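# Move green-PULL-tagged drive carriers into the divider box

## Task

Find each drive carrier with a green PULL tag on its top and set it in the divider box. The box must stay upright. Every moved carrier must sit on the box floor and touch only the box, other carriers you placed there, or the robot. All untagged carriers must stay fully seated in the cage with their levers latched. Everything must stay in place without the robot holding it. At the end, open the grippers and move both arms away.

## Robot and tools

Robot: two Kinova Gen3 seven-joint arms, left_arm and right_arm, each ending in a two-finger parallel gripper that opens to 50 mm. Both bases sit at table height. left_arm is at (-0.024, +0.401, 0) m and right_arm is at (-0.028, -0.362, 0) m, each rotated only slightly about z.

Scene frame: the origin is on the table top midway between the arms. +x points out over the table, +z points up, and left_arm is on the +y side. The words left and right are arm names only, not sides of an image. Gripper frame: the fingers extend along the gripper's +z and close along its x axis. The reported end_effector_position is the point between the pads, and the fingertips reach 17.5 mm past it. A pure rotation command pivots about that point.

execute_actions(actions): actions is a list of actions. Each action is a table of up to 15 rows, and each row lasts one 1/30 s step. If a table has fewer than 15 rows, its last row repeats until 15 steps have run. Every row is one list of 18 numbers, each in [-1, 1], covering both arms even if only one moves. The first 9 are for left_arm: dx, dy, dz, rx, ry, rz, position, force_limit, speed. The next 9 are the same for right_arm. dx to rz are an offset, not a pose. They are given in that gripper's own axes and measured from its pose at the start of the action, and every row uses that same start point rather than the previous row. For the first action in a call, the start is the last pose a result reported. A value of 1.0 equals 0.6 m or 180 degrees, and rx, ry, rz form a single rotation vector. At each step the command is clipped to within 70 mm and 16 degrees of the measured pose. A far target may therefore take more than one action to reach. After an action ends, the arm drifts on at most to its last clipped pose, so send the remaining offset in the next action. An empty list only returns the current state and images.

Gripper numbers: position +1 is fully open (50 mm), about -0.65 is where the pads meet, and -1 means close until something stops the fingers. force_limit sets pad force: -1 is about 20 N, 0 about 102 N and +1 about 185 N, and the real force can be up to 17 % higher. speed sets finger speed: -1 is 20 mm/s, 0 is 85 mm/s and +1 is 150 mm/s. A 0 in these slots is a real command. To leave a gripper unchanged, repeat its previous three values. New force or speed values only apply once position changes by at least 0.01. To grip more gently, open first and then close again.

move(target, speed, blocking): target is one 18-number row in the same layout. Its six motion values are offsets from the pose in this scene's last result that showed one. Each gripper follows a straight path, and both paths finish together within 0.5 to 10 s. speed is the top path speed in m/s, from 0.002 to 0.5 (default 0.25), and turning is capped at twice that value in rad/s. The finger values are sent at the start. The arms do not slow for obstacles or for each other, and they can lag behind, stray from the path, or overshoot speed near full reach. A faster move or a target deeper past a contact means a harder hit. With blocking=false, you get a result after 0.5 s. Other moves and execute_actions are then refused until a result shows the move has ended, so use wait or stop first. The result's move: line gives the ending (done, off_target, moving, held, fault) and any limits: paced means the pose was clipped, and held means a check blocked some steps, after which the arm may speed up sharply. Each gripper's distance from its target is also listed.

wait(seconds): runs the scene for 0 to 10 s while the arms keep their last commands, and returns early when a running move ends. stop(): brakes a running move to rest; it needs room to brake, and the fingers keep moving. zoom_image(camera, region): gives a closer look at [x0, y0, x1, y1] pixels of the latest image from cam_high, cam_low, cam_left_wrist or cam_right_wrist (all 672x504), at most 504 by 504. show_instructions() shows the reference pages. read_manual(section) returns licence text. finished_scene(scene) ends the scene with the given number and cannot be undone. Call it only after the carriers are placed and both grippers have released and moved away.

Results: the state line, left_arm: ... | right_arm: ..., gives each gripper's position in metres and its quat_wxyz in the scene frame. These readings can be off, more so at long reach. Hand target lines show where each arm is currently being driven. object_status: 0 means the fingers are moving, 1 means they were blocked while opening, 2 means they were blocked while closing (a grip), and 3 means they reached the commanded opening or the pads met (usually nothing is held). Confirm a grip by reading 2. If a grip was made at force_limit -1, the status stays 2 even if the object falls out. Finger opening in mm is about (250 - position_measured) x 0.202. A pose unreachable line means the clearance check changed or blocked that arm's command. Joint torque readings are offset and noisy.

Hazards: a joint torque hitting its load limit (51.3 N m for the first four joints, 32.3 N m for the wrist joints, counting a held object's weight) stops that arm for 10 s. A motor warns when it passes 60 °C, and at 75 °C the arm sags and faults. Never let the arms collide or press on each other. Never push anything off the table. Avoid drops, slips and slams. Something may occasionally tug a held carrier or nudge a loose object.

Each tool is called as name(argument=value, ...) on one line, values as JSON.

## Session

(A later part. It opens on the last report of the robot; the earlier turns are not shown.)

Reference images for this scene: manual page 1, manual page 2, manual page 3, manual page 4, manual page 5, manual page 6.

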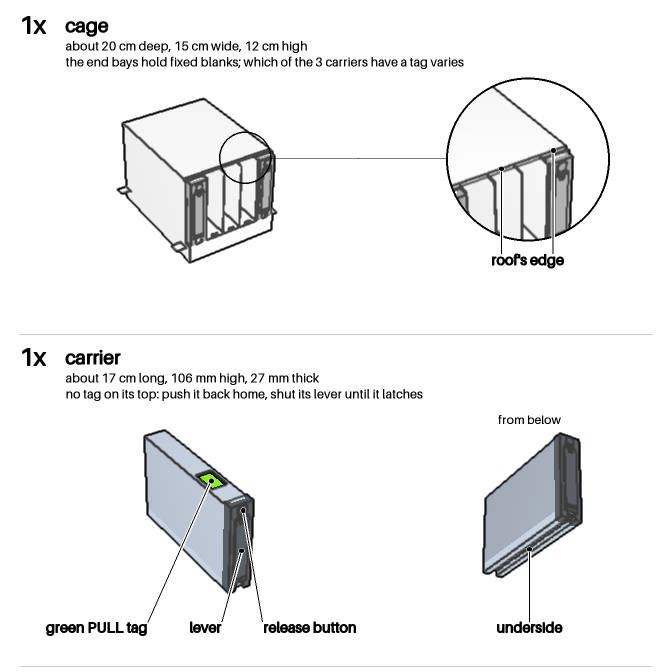

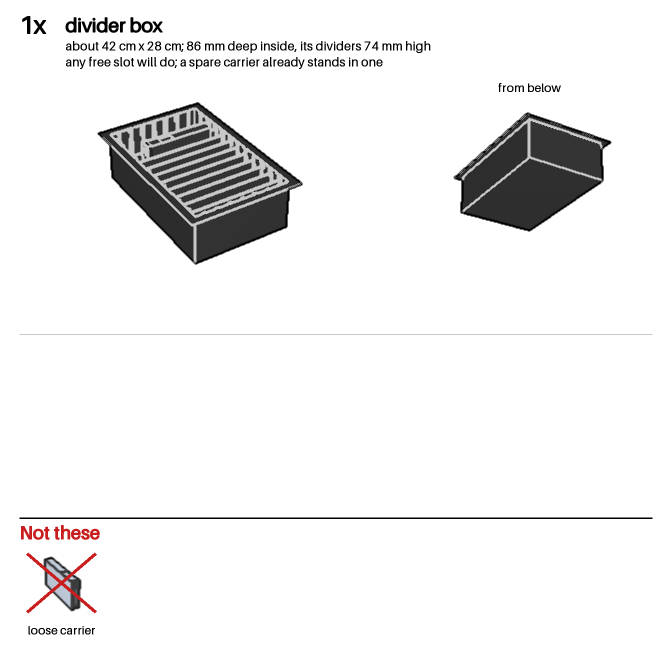

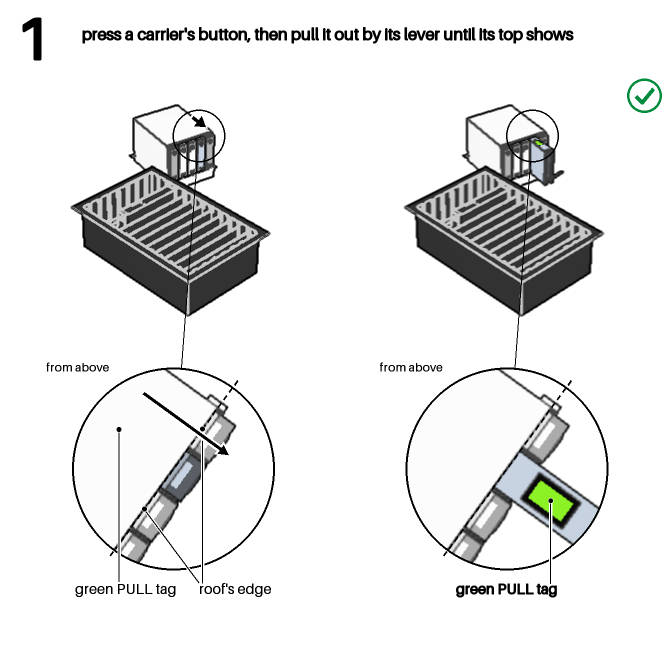

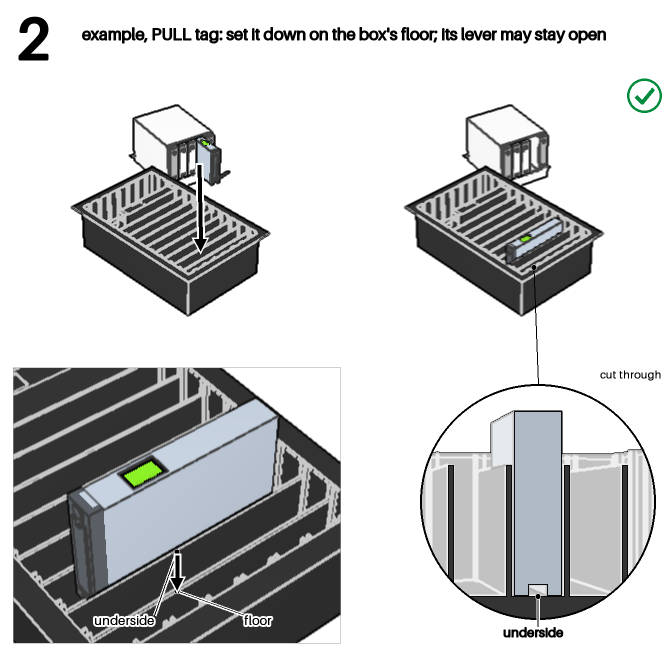

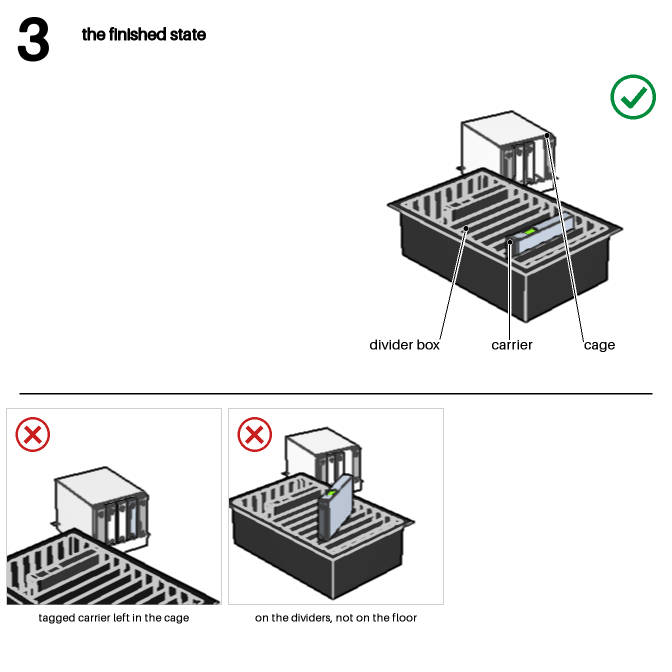

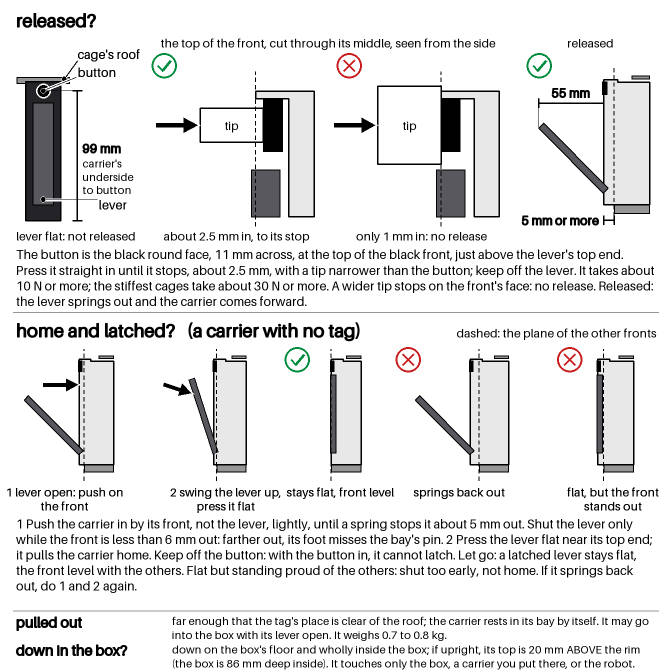

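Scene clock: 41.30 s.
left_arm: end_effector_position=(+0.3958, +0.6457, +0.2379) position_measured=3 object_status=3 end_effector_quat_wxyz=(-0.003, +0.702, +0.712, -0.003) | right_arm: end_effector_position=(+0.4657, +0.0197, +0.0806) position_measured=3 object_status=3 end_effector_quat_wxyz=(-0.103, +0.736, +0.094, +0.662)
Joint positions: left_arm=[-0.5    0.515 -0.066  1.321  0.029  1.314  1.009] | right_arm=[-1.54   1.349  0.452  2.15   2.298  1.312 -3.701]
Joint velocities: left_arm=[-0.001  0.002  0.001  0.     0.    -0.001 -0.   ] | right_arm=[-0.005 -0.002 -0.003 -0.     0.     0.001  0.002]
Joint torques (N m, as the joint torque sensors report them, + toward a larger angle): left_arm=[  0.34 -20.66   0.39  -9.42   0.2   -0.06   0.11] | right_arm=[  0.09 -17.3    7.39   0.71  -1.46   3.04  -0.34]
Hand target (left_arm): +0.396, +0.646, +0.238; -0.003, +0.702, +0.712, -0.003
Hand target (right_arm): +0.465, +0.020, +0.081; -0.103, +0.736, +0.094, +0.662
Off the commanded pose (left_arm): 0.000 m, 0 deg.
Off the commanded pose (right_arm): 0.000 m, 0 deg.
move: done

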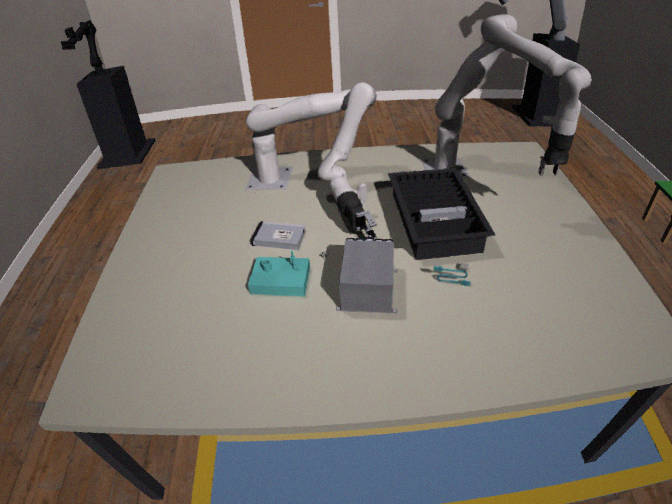

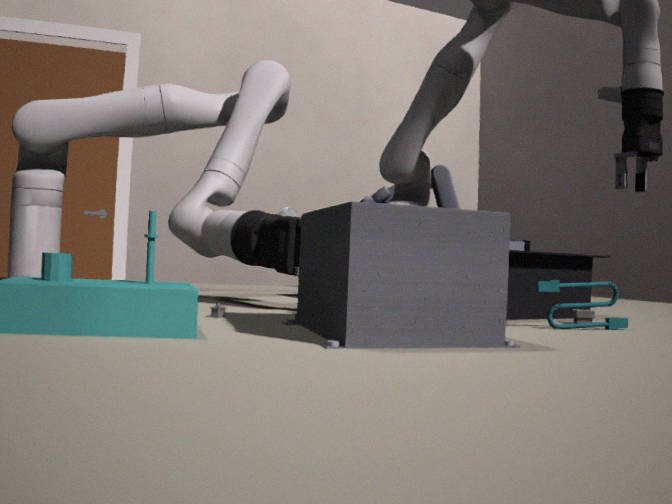

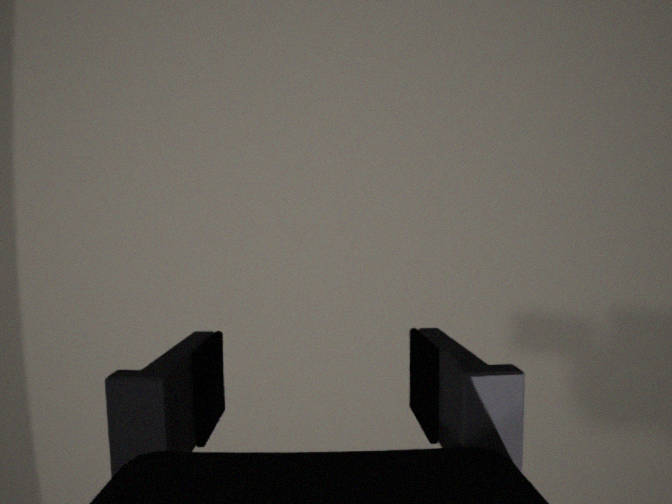

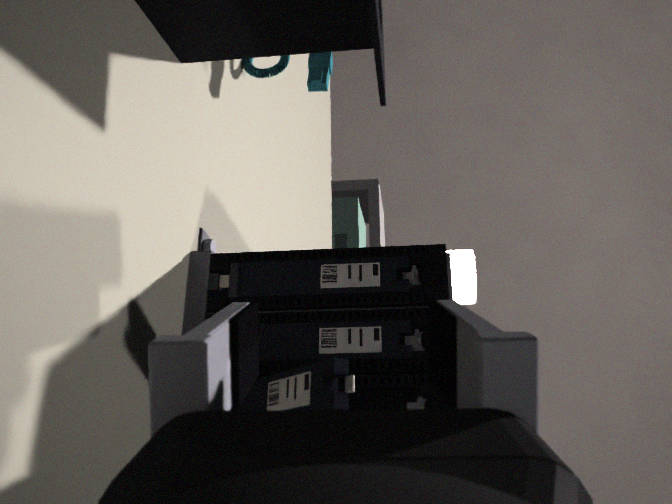

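move(target=[0,0,0,0,0,0,1,0,0, 0.04,0,0,-0.135,0,0,1,0.3,0], speed=0.2)

move(target=[0,0,0,0,0,0,1,0,0, 0,0.006,0,0,-0.217,0,1,0.3,0], speed=0.3)

move(target=[0,0,0,0,0,0,1,0,0, 0.003,0,0.085,0,0,0,1,0.3,0], speed=0.08)

Scene clock: 46.03 s.
left_arm: end_effector_position=(+0.3958, +0.6457, +0.2379) position_measured=3 object_status=3 end_effector_quat_wxyz=(-0.003, +0.702, +0.712, -0.003) | right_arm: end_effector_position=(+0.4683, +0.0202, +0.1048) position_measured=3 object_status=3 end_effector_quat_wxyz=(+0.054, +0.742, -0.047, +0.667)
Joint positions: left_arm=[-0.5    0.515 -0.066  1.321  0.029  1.314  1.009] | right_arm=[-1.652  1.233  0.411  1.826  1.573  1.076 -3.022]
Joint velocities: left_arm=[ 0.001 -0.001 -0.    -0.001  0.    -0.    -0.001] | right_arm=[ 0.002  0.     0.001 -0.003 -0.001  0.     0.002]
Joint torques (N m, as the joint torque sensors report them, + toward a larger angle): left_arm=[  0.31 -20.56   0.33  -9.32   0.14   0.     0.05] | right_arm=[ -0.06 -19.22   7.6   -1.48   0.49   3.73   0.02]
Hand target (left_arm): +0.396, +0.646, +0.238; -0.003, +0.702, +0.712, -0.003
Hand target (right_arm): +0.468, +0.020, +0.105; +0.054, +0.742, -0.047, +0.667
Off the commanded pose (left_arm): 0.000 m, 0 deg.
Off the commanded pose (right_arm): 0.001 m, 0 deg.
move: done

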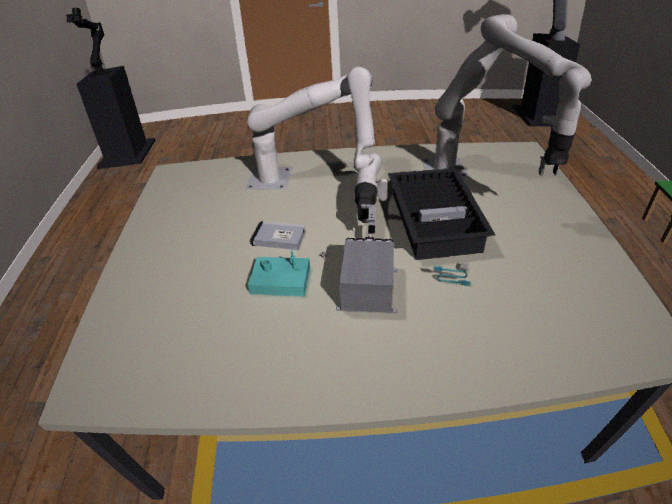

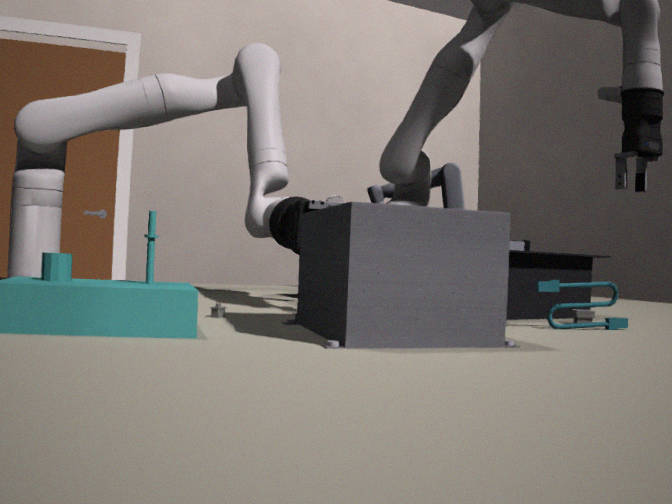

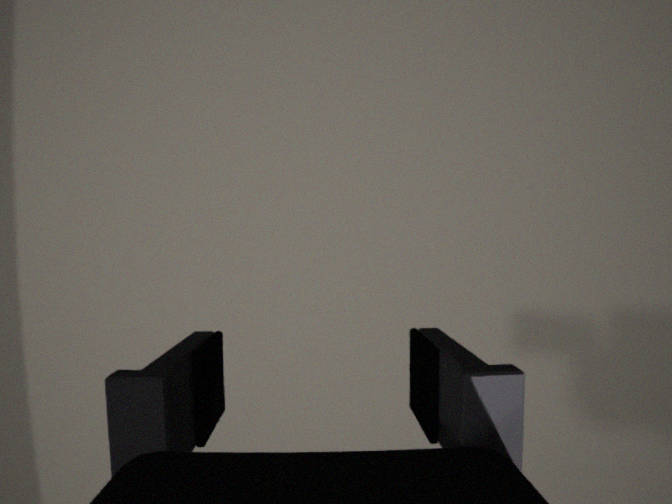

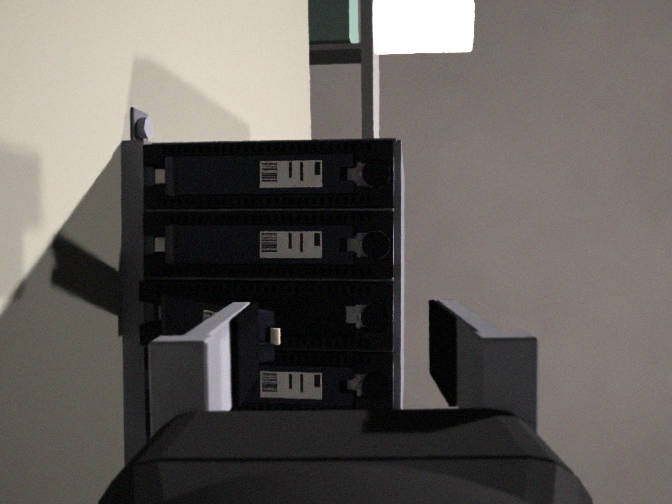

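Scene clock: 47.80 s.
left_arm: end_effector_position=(+0.3958, +0.6457, +0.2379) position_measured=3 object_status=3 end_effector_quat_wxyz=(-0.003, +0.702, +0.712, -0.003) | right_arm: end_effector_position=(+0.4669, +0.0172, +0.1050) position_measured=3 object_status=3 end_effector_quat_wxyz=(+0.033, +0.922, -0.060, +0.381)
Joint positions: left_arm=[-0.5    0.515 -0.066  1.321  0.029  1.314  1.009] | right_arm=[-1.295  0.753  0.191  1.781  1.178  0.643 -2.16 ]
Joint velocities: left_arm=[-0.     0.001  0.     0.001 -0.001 -0.    -0.   ] | right_arm=[ 0.003 -0.     0.    -0.001 -0.002 -0.002  0.001]
Joint torques (N m, as the joint torque sensors report them, + toward a larger angle): left_arm=[  0.31 -20.56   0.41  -9.37   0.21  -0.06   0.05] | right_arm=[ -0.2  -19.65   3.78  -6.77   1.16   1.43  -0.25]
Hand target (left_arm): +0.396, +0.646, +0.238; -0.003, +0.702, +0.712, -0.003
Hand target (right_arm): +0.467, +0.017, +0.105; +0.033, +0.922, -0.061, +0.381
Off the commanded pose (left_arm): 0.000 m, 0 deg.
Off the commanded pose (right_arm): 0.001 m, 0 deg.
move: done

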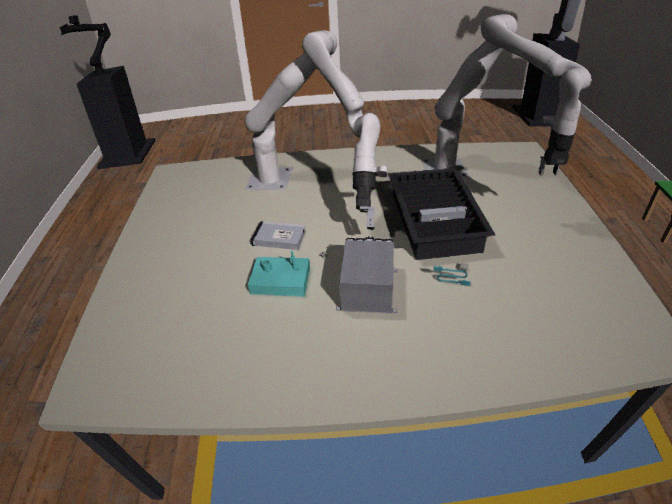

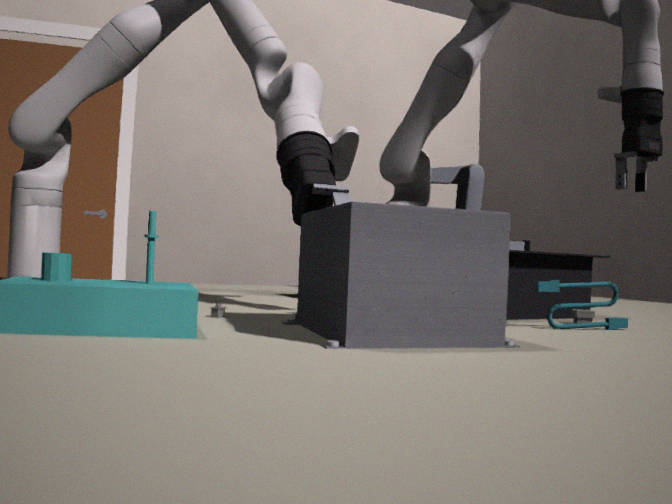

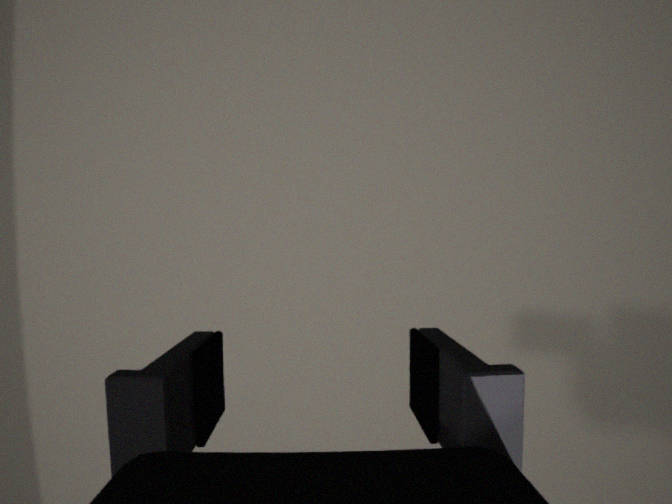

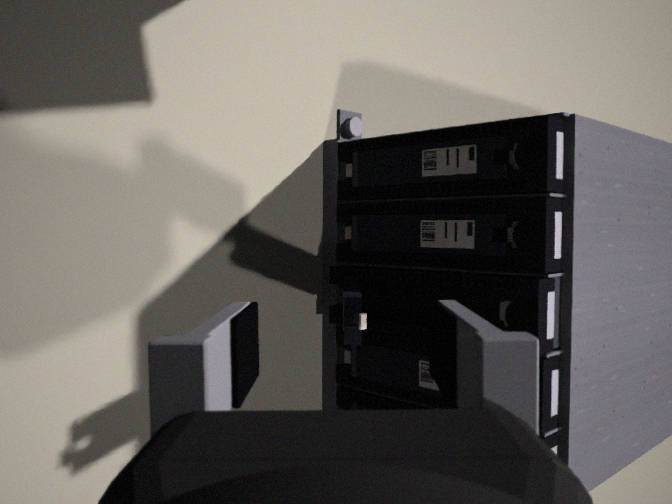

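Scene clock: 48.77 s.
left_arm: end_effector_position=(+0.3958, +0.6457, +0.2379) position_measured=3 object_status=3 end_effector_quat_wxyz=(-0.003, +0.702, +0.712, -0.003) | right_arm: end_effector_position=(+0.5037, +0.0117, +0.0705) position_measured=3 object_status=3 end_effector_quat_wxyz=(+0.033, +0.922, -0.060, +0.381)
Joint positions: left_arm=[-0.5    0.515 -0.066  1.321  0.029  1.314  1.009] | right_arm=[-1.241  0.849  0.223  1.729  1.244  0.564 -2.203]
Joint velocities: left_arm=[-0.    -0.    -0.     0.     0.    -0.001 -0.   ] | right_arm=[-0.001  0.004  0.001 -0.001 -0.     0.001 -0.   ]
Joint torques (N m, as the joint torque sensors report them, + toward a larger angle): left_arm=[  0.18 -20.63   0.36  -9.37   0.23  -0.02   0.03] | right_arm=[ -0.58 -20.75   3.92  -6.7    1.27   1.58  -0.16]
Hand target (left_arm): +0.396, +0.646, +0.238; -0.003, +0.702, +0.712, -0.003
Hand target (right_arm): +0.504, +0.011, +0.070; +0.033, +0.922, -0.060, +0.381
Off the commanded pose (left_arm): 0.000 m, 0 deg.
Off the commanded pose (right_arm): 0.000 m, 0 deg.
move: done

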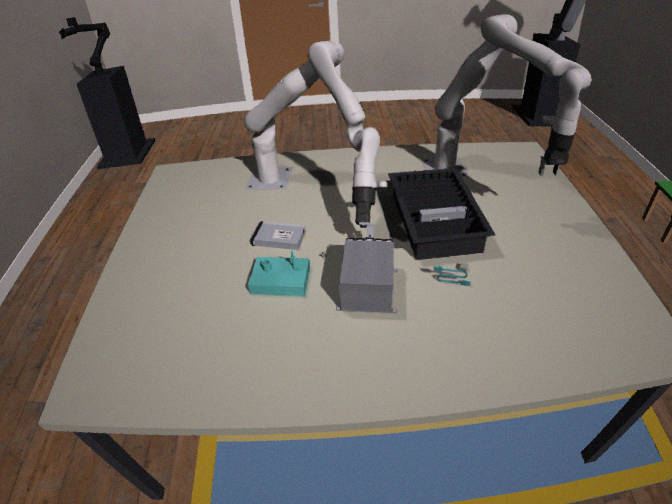

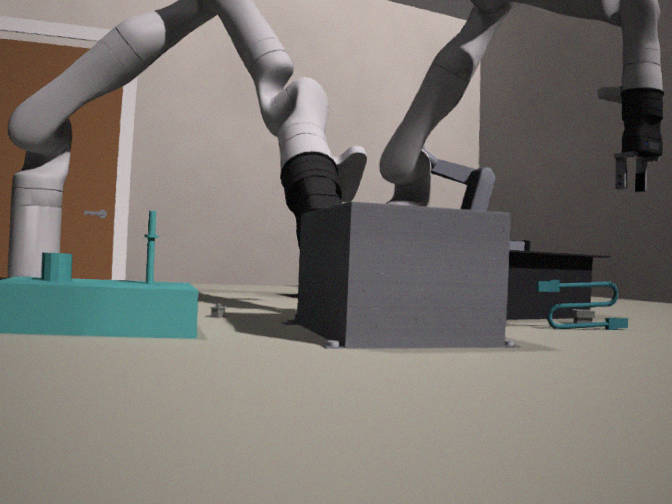

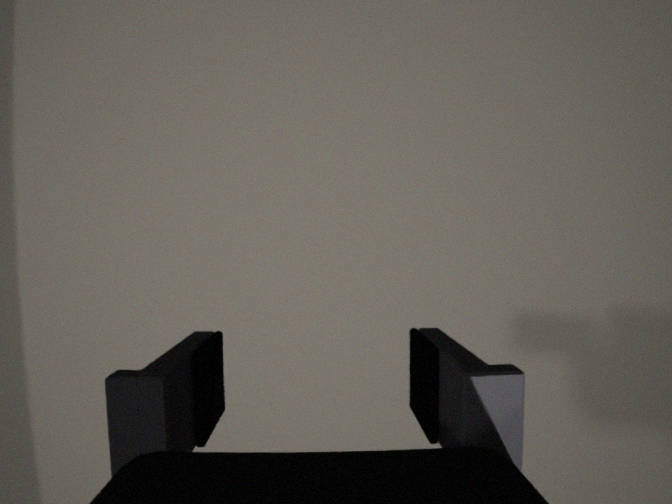

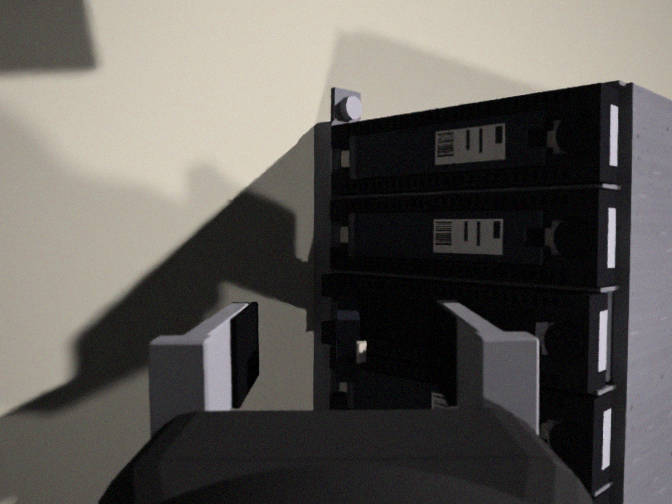

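move(target=[0,0,0,0,0,0,1,0,0, 0,0,0,0,0,0,-1,0.3,0])

move(target=[0,0,0,0,0,0,1,0,0, -0.071,0,-0.0705,0,0,0,-1,0.3,0], speed=0.05)

Scene clock: 51.37 s.
left_arm: end_effector_position=(+0.3958, +0.6457, +0.2379) position_measured=3 object_status=3 end_effector_quat_wxyz=(-0.003, +0.702, +0.712, -0.003) | right_arm: end_effector_position=(+0.5039, +0.0115, +0.0708) position_measured=225 object_status=2 end_effector_quat_wxyz=(+0.033, +0.922, -0.061, +0.381)
Joint positions: left_arm=[-0.5    0.515 -0.066  1.321  0.029  1.314  1.009] | right_arm=[-1.241  0.849  0.223  1.729  1.243  0.564 -2.204]
Joint velocities: left_arm=[ 0.     0.001 -0.001  0.    -0.002  0.001  0.   ] | right_arm=[ 0.     0.     0.     0.    -0.    -0.001  0.   ]
Joint torques (N m, as the joint torque sensors report them, + toward a larger angle): left_arm=[ -0.03 -20.55   0.43  -9.53   0.22  -0.1    0.08] | right_arm=[ -0.41 -20.41   3.79  -6.71   1.55   1.76  -0.04]
Hand target (left_arm): +0.396, +0.646, +0.238; -0.003, +0.702, +0.712, -0.003
Hand target (right_arm): +0.504, +0.012, +0.070; +0.033, +0.922, -0.060, +0.381
Off the commanded pose (left_arm): 0.000 m, 0 deg.
Off the commanded pose (right_arm): 0.000 m, 0 deg.
move: done

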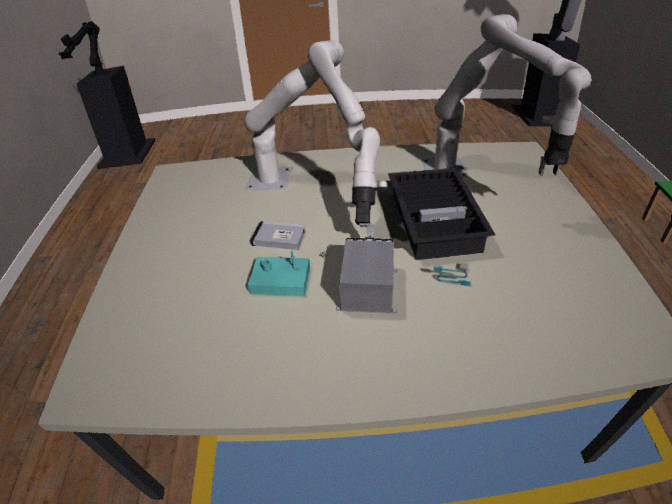

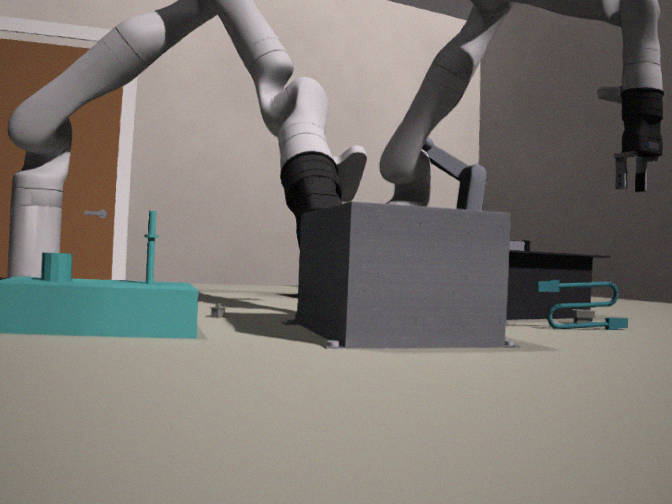

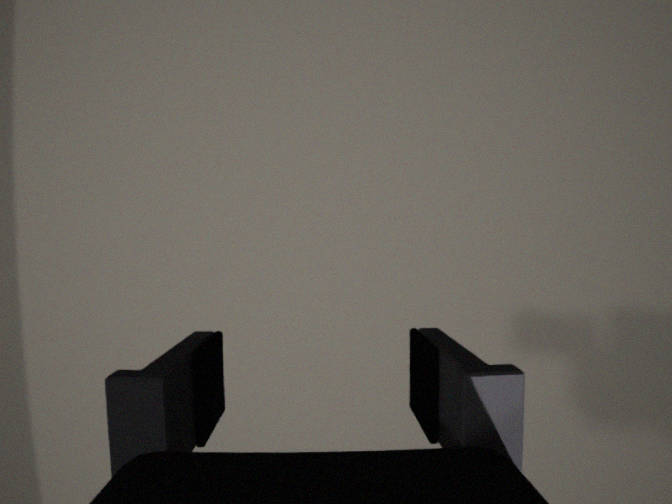

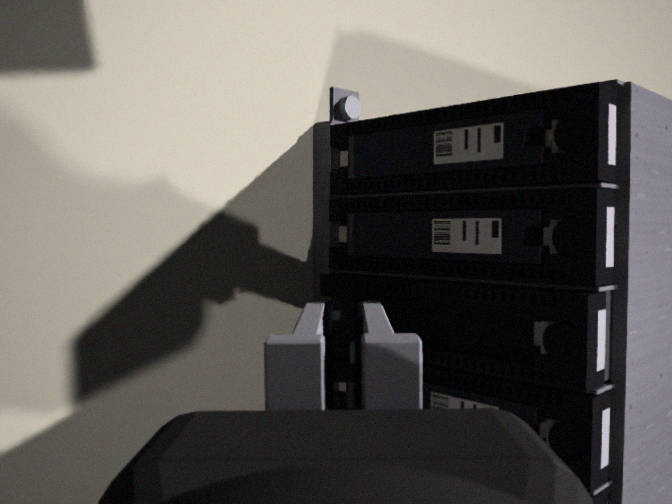

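Scene clock: 52.83 s.
left_arm: end_effector_position=(+0.3958, +0.6457, +0.2379) position_measured=3 object_status=3 end_effector_quat_wxyz=(-0.003, +0.702, +0.712, -0.003) | right_arm: end_effector_position=(+0.4450, +0.0194, +0.0700) position_measured=225 object_status=2 end_effector_quat_wxyz=(+0.033, +0.922, -0.062, +0.381)
Joint positions: left_arm=[-0.5    0.515 -0.066  1.321  0.029  1.314  1.009] | right_arm=[-1.357  0.816  0.217  1.826  1.246  0.613 -2.32 ]
Joint velocities: left_arm=[-0.002  0.    -0.     0.001  0.001  0.     0.001] | right_arm=[-0.002 -0.     0.     0.003  0.     0.002 -0.001]
Joint torques (N m, as the joint torque sensors report them, + toward a larger angle): left_arm=[  0.06 -20.55   0.35  -9.38   0.25   0.02   0.01] | right_arm=[ -0.83 -20.26   3.75  -5.5    1.29   1.98  -0.2 ]
Hand target (left_arm): +0.396, +0.646, +0.238; -0.003, +0.702, +0.712, -0.003
Hand target (right_arm): +0.445, +0.020, +0.070; +0.033, +0.922, -0.061, +0.381
Off the commanded pose (left_arm): 0.000 m, 0 deg.
Off the commanded pose (right_arm): 0.001 m, 0 deg.
move: done

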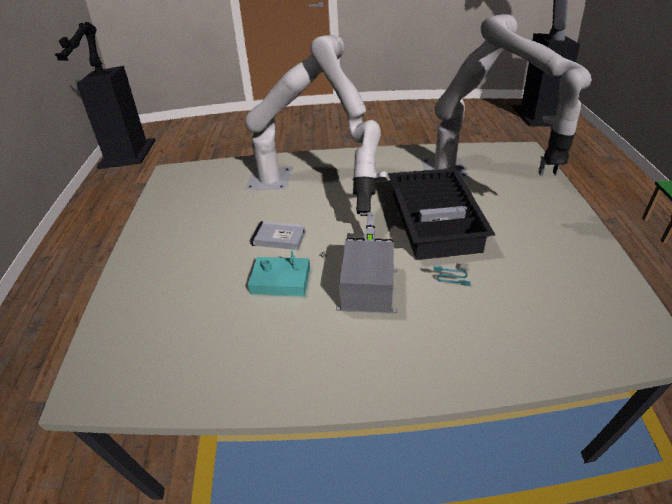

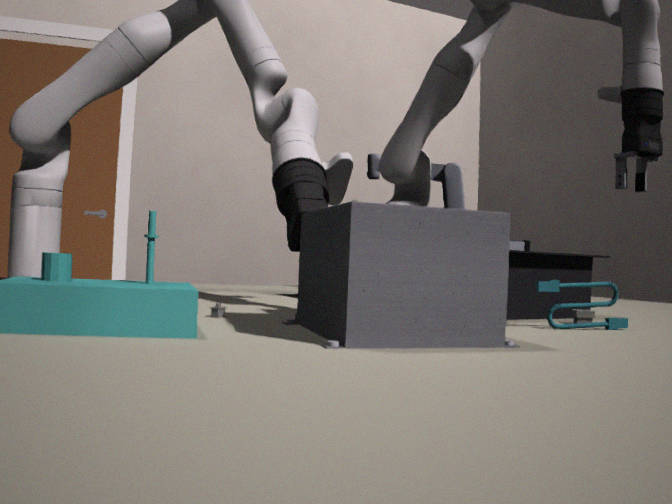

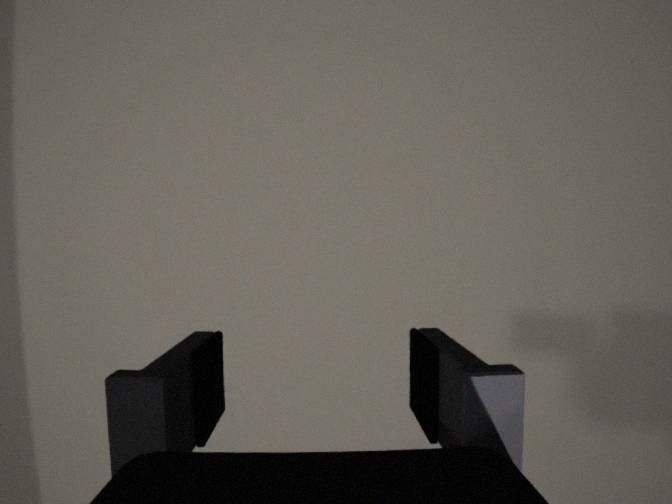

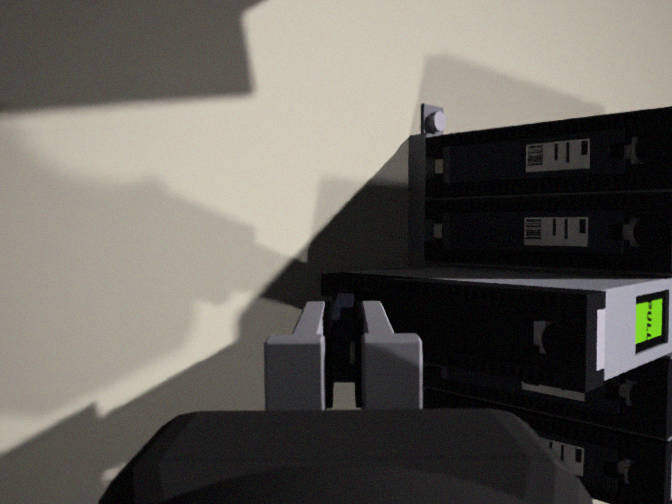

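move(target=[0,0,0,0,0,0,1,0,0, 0,0,0,0,0,0,1,0.6,0])

move(target=[0,0,0,0,0,0,1,0,0, 0.04,0,-0.11,0,-0.25,0,1,0.6,0], speed=0.2)

move(target=[0,0,0,0,0,0,1,0,0, 0,0,0,0,0,0.505,1,0.6,0], speed=0.4)

Scene clock: 56.93 s.
left_arm: end_effector_position=(+0.3958, +0.6457, +0.2379) position_measured=3 object_status=3 end_effector_quat_wxyz=(-0.003, +0.702, +0.712, -0.003) | right_arm: end_effector_position=(+0.4450, +0.0194, +0.0700) position_measured=3 object_status=3 end_effector_quat_wxyz=(+0.033, +0.922, -0.062, +0.381)
Joint positions: left_arm=[-0.5    0.515 -0.066  1.321  0.029  1.314  1.009] | right_arm=[-1.357  0.816  0.217  1.826  1.246  0.613 -2.32 ]
Joint velocities: left_arm=[ 0.001  0.    -0.    -0.    -0.001  0.    -0.   ] | right_arm=[ 0.001 -0.    -0.    -0.    -0.     0.001 -0.   ]
Joint torques (N m, as the joint torque sensors report them, + toward a larger angle): left_arm=[  0.1  -20.54   0.31  -9.46   0.17   0.02   0.05] | right_arm=[ -0.01 -19.42   3.79  -5.96   1.06   1.74  -0.21]
Hand target (left_arm): +0.396, +0.646, +0.238; -0.003, +0.702, +0.712, -0.003
Hand target (right_arm): +0.445, +0.019, +0.070; +0.033, +0.922, -0.062, +0.381
Off the commanded pose (left_arm): 0.000 m, 0 deg.
Off the commanded pose (right_arm): 0.000 m, 0 deg.
move: done

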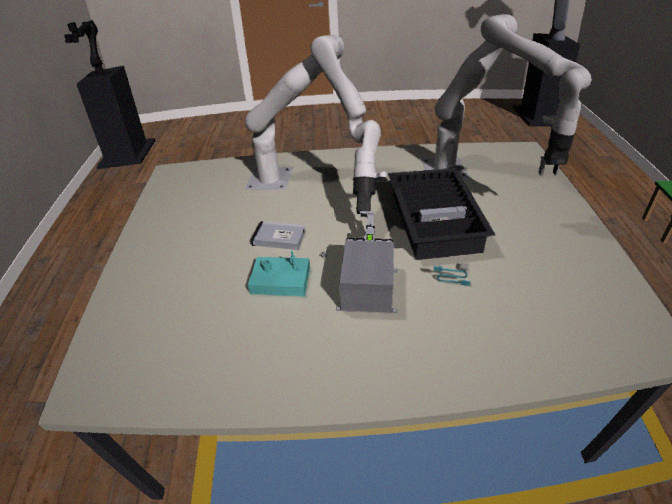

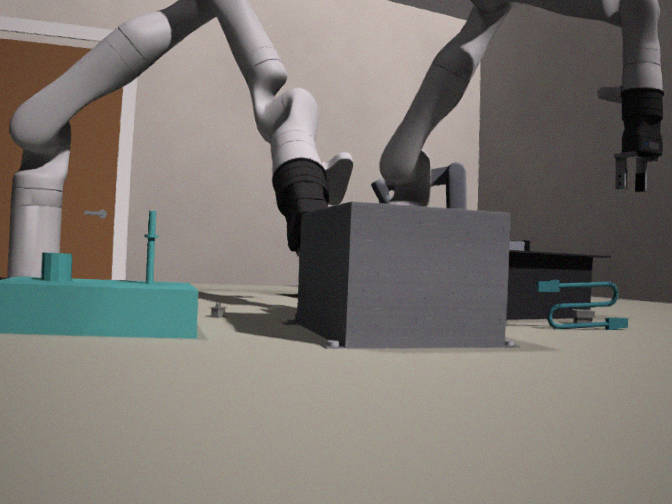

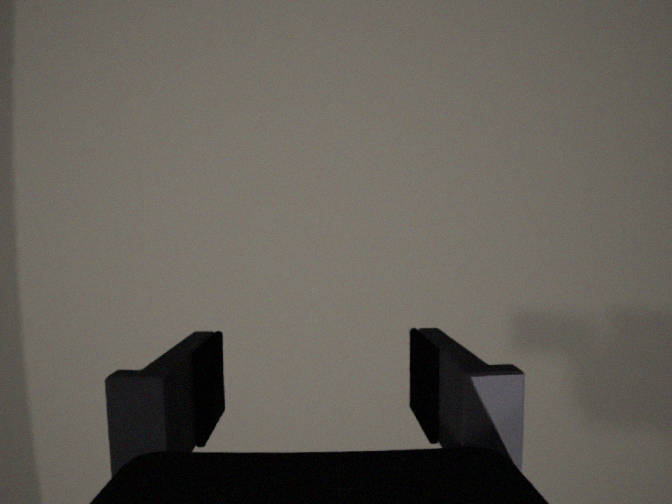

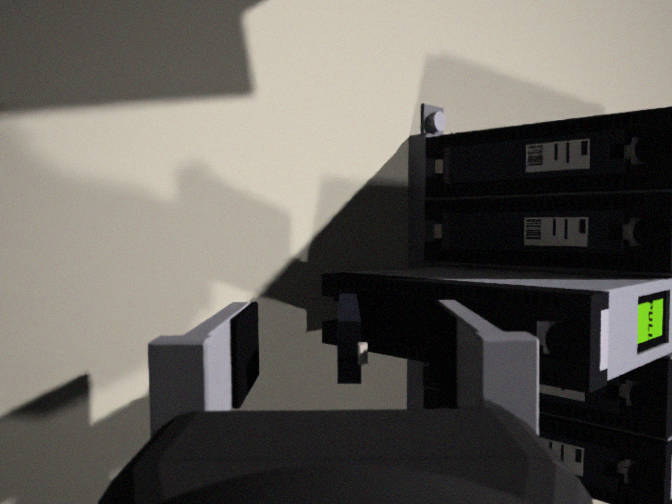

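Scene clock: 59.27 s.
left_arm: end_effector_position=(+0.3958, +0.6457, +0.2379) position_measured=3 object_status=3 end_effector_quat_wxyz=(-0.003, +0.702, +0.712, -0.003) | right_arm: end_effector_position=(+0.4162, +0.0247, +0.1343) position_measured=3 object_status=3 end_effector_quat_wxyz=(+0.005, +0.998, -0.069, +0.001)
Joint positions: left_arm=[-0.5    0.515 -0.066  1.321  0.029  1.314  1.009] | right_arm=[-0.671  0.771 -0.394  1.238  0.301  1.194 -1.078]
Joint velocities: left_arm=[0.002 0.001 0.    0.    0.    0.001 0.   ] | right_arm=[ 0.005  0.008  0.004 -0.006 -0.003  0.001  0.002]
Joint torques (N m, as the joint torque sensors report them, + toward a larger angle): left_arm=[  0.19 -20.77   0.4   -9.33   0.14  -0.04   0.1 ] | right_arm=[ -0.02 -22.26  -2.23  -8.53   0.02   0.    -0.15]
Hand target (left_arm): +0.396, +0.646, +0.238; -0.003, +0.702, +0.712, -0.003
Hand target (right_arm): +0.416, +0.024, +0.134; +0.005, +0.998, -0.070, +0.001
Off the commanded pose (left_arm): 0.000 m, 0 deg.
Off the commanded pose (right_arm): 0.001 m, 0 deg.
move: done

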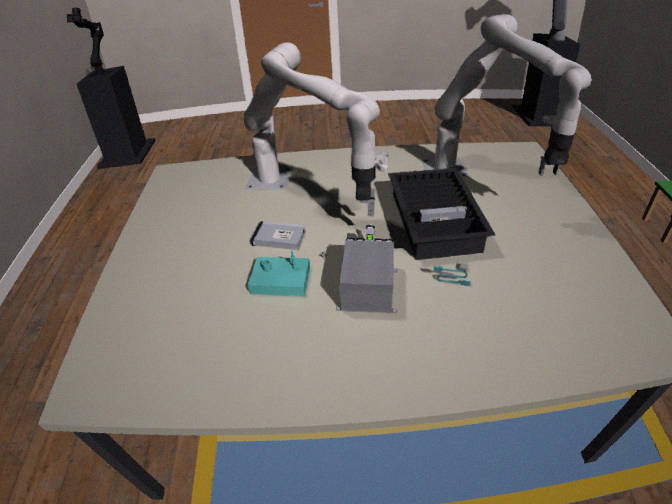

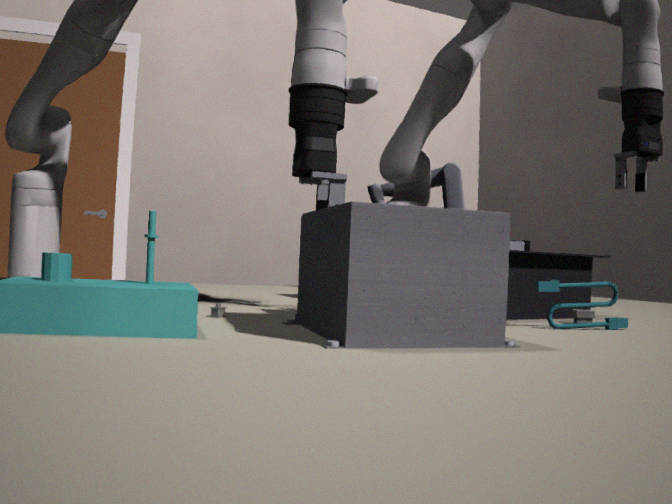

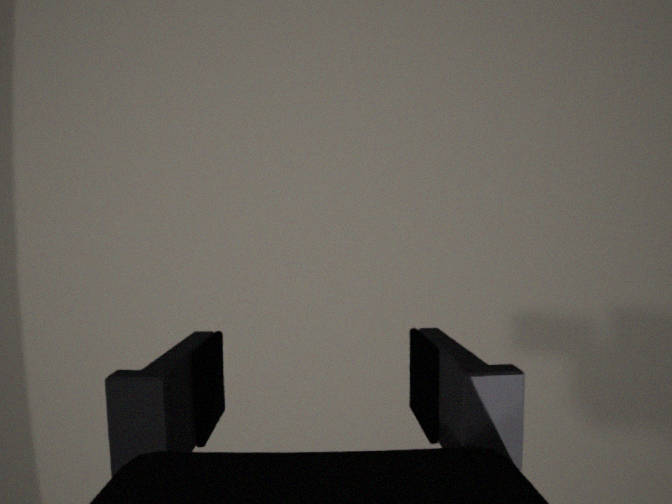

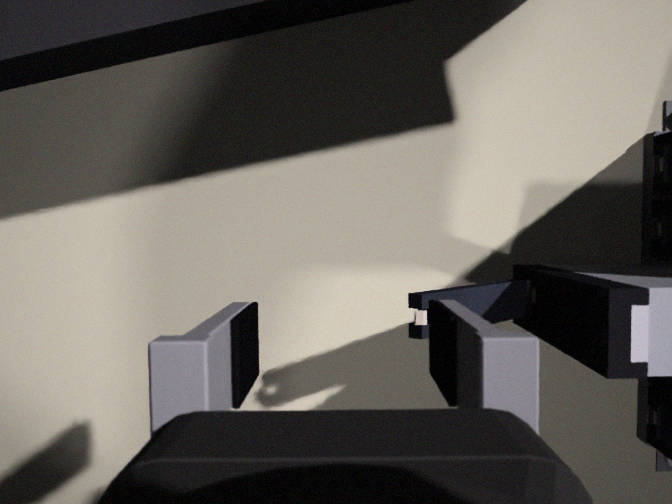

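Scene clock: 61.70 s.
left_arm: end_effector_position=(+0.3958, +0.6457, +0.2379) position_measured=3 object_status=3 end_effector_quat_wxyz=(-0.003, +0.702, +0.712, -0.003) | right_arm: end_effector_position=(+0.4167, +0.0242, +0.1344) position_measured=3 object_status=3 end_effector_quat_wxyz=(+0.003, +0.650, -0.760, +0.005)
Joint positions: left_arm=[-0.5    0.515 -0.066  1.321  0.029  1.314  1.009] | right_arm=[-0.929  0.752 -0.008  1.234  0.016  1.162 -2.531]
Joint velocities: left_arm=[ 0.001 -0.    -0.    -0.    -0.001 -0.     0.001] | right_arm=[-0.005  0.001 -0.002 -0.001  0.001 -0.001 -0.001]
Joint torques (N m, as the joint torque sensors report them, + toward a larger angle): left_arm=[  0.24 -20.64   0.42  -9.45   0.25  -0.03   0.03] | right_arm=[ -0.45 -22.22   0.44  -9.11   0.25   0.15  -0.15]
Hand target (left_arm): +0.396, +0.646, +0.238; -0.003, +0.702, +0.712, -0.003
Hand target (right_arm): +0.416, +0.024, +0.134; -0.003, -0.650, +0.760, -0.005
Off the commanded pose (left_arm): 0.000 m, 0 deg.
Off the commanded pose (right_arm): 0.001 m, 0 deg.
move: done

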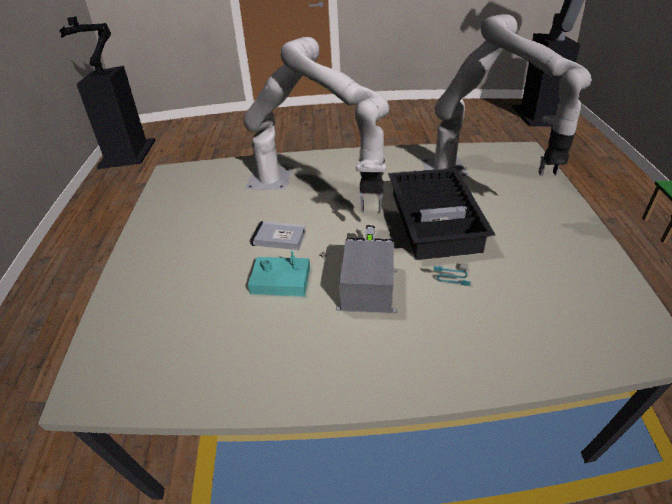

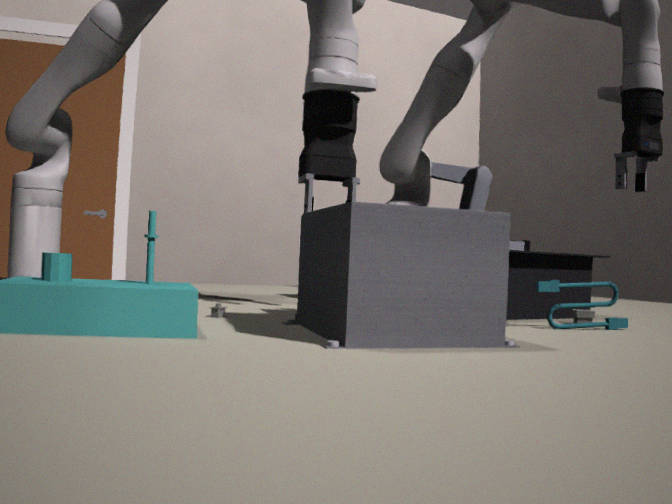

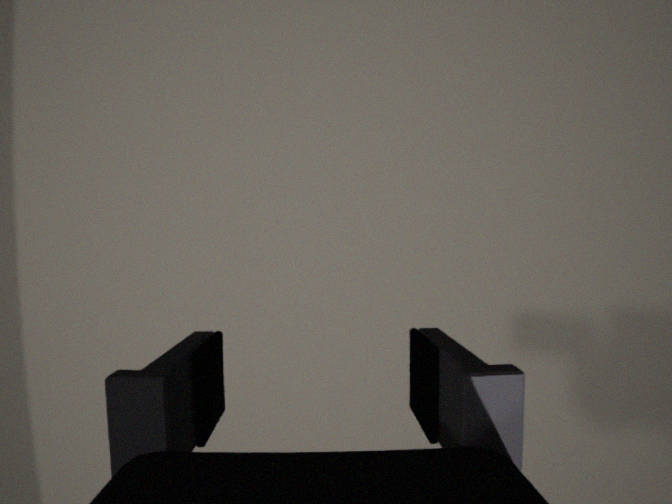

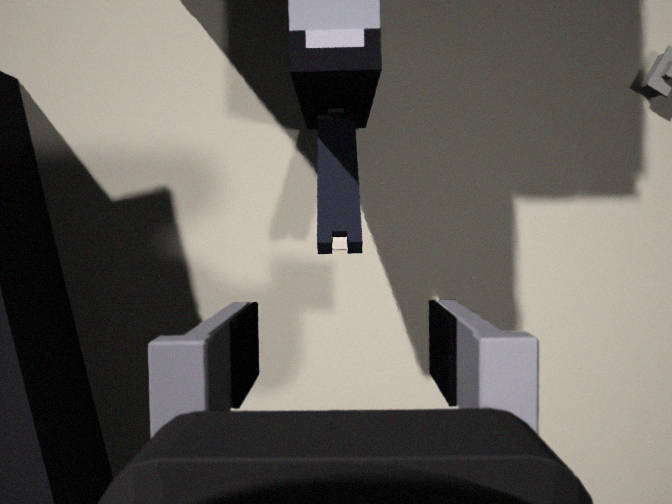

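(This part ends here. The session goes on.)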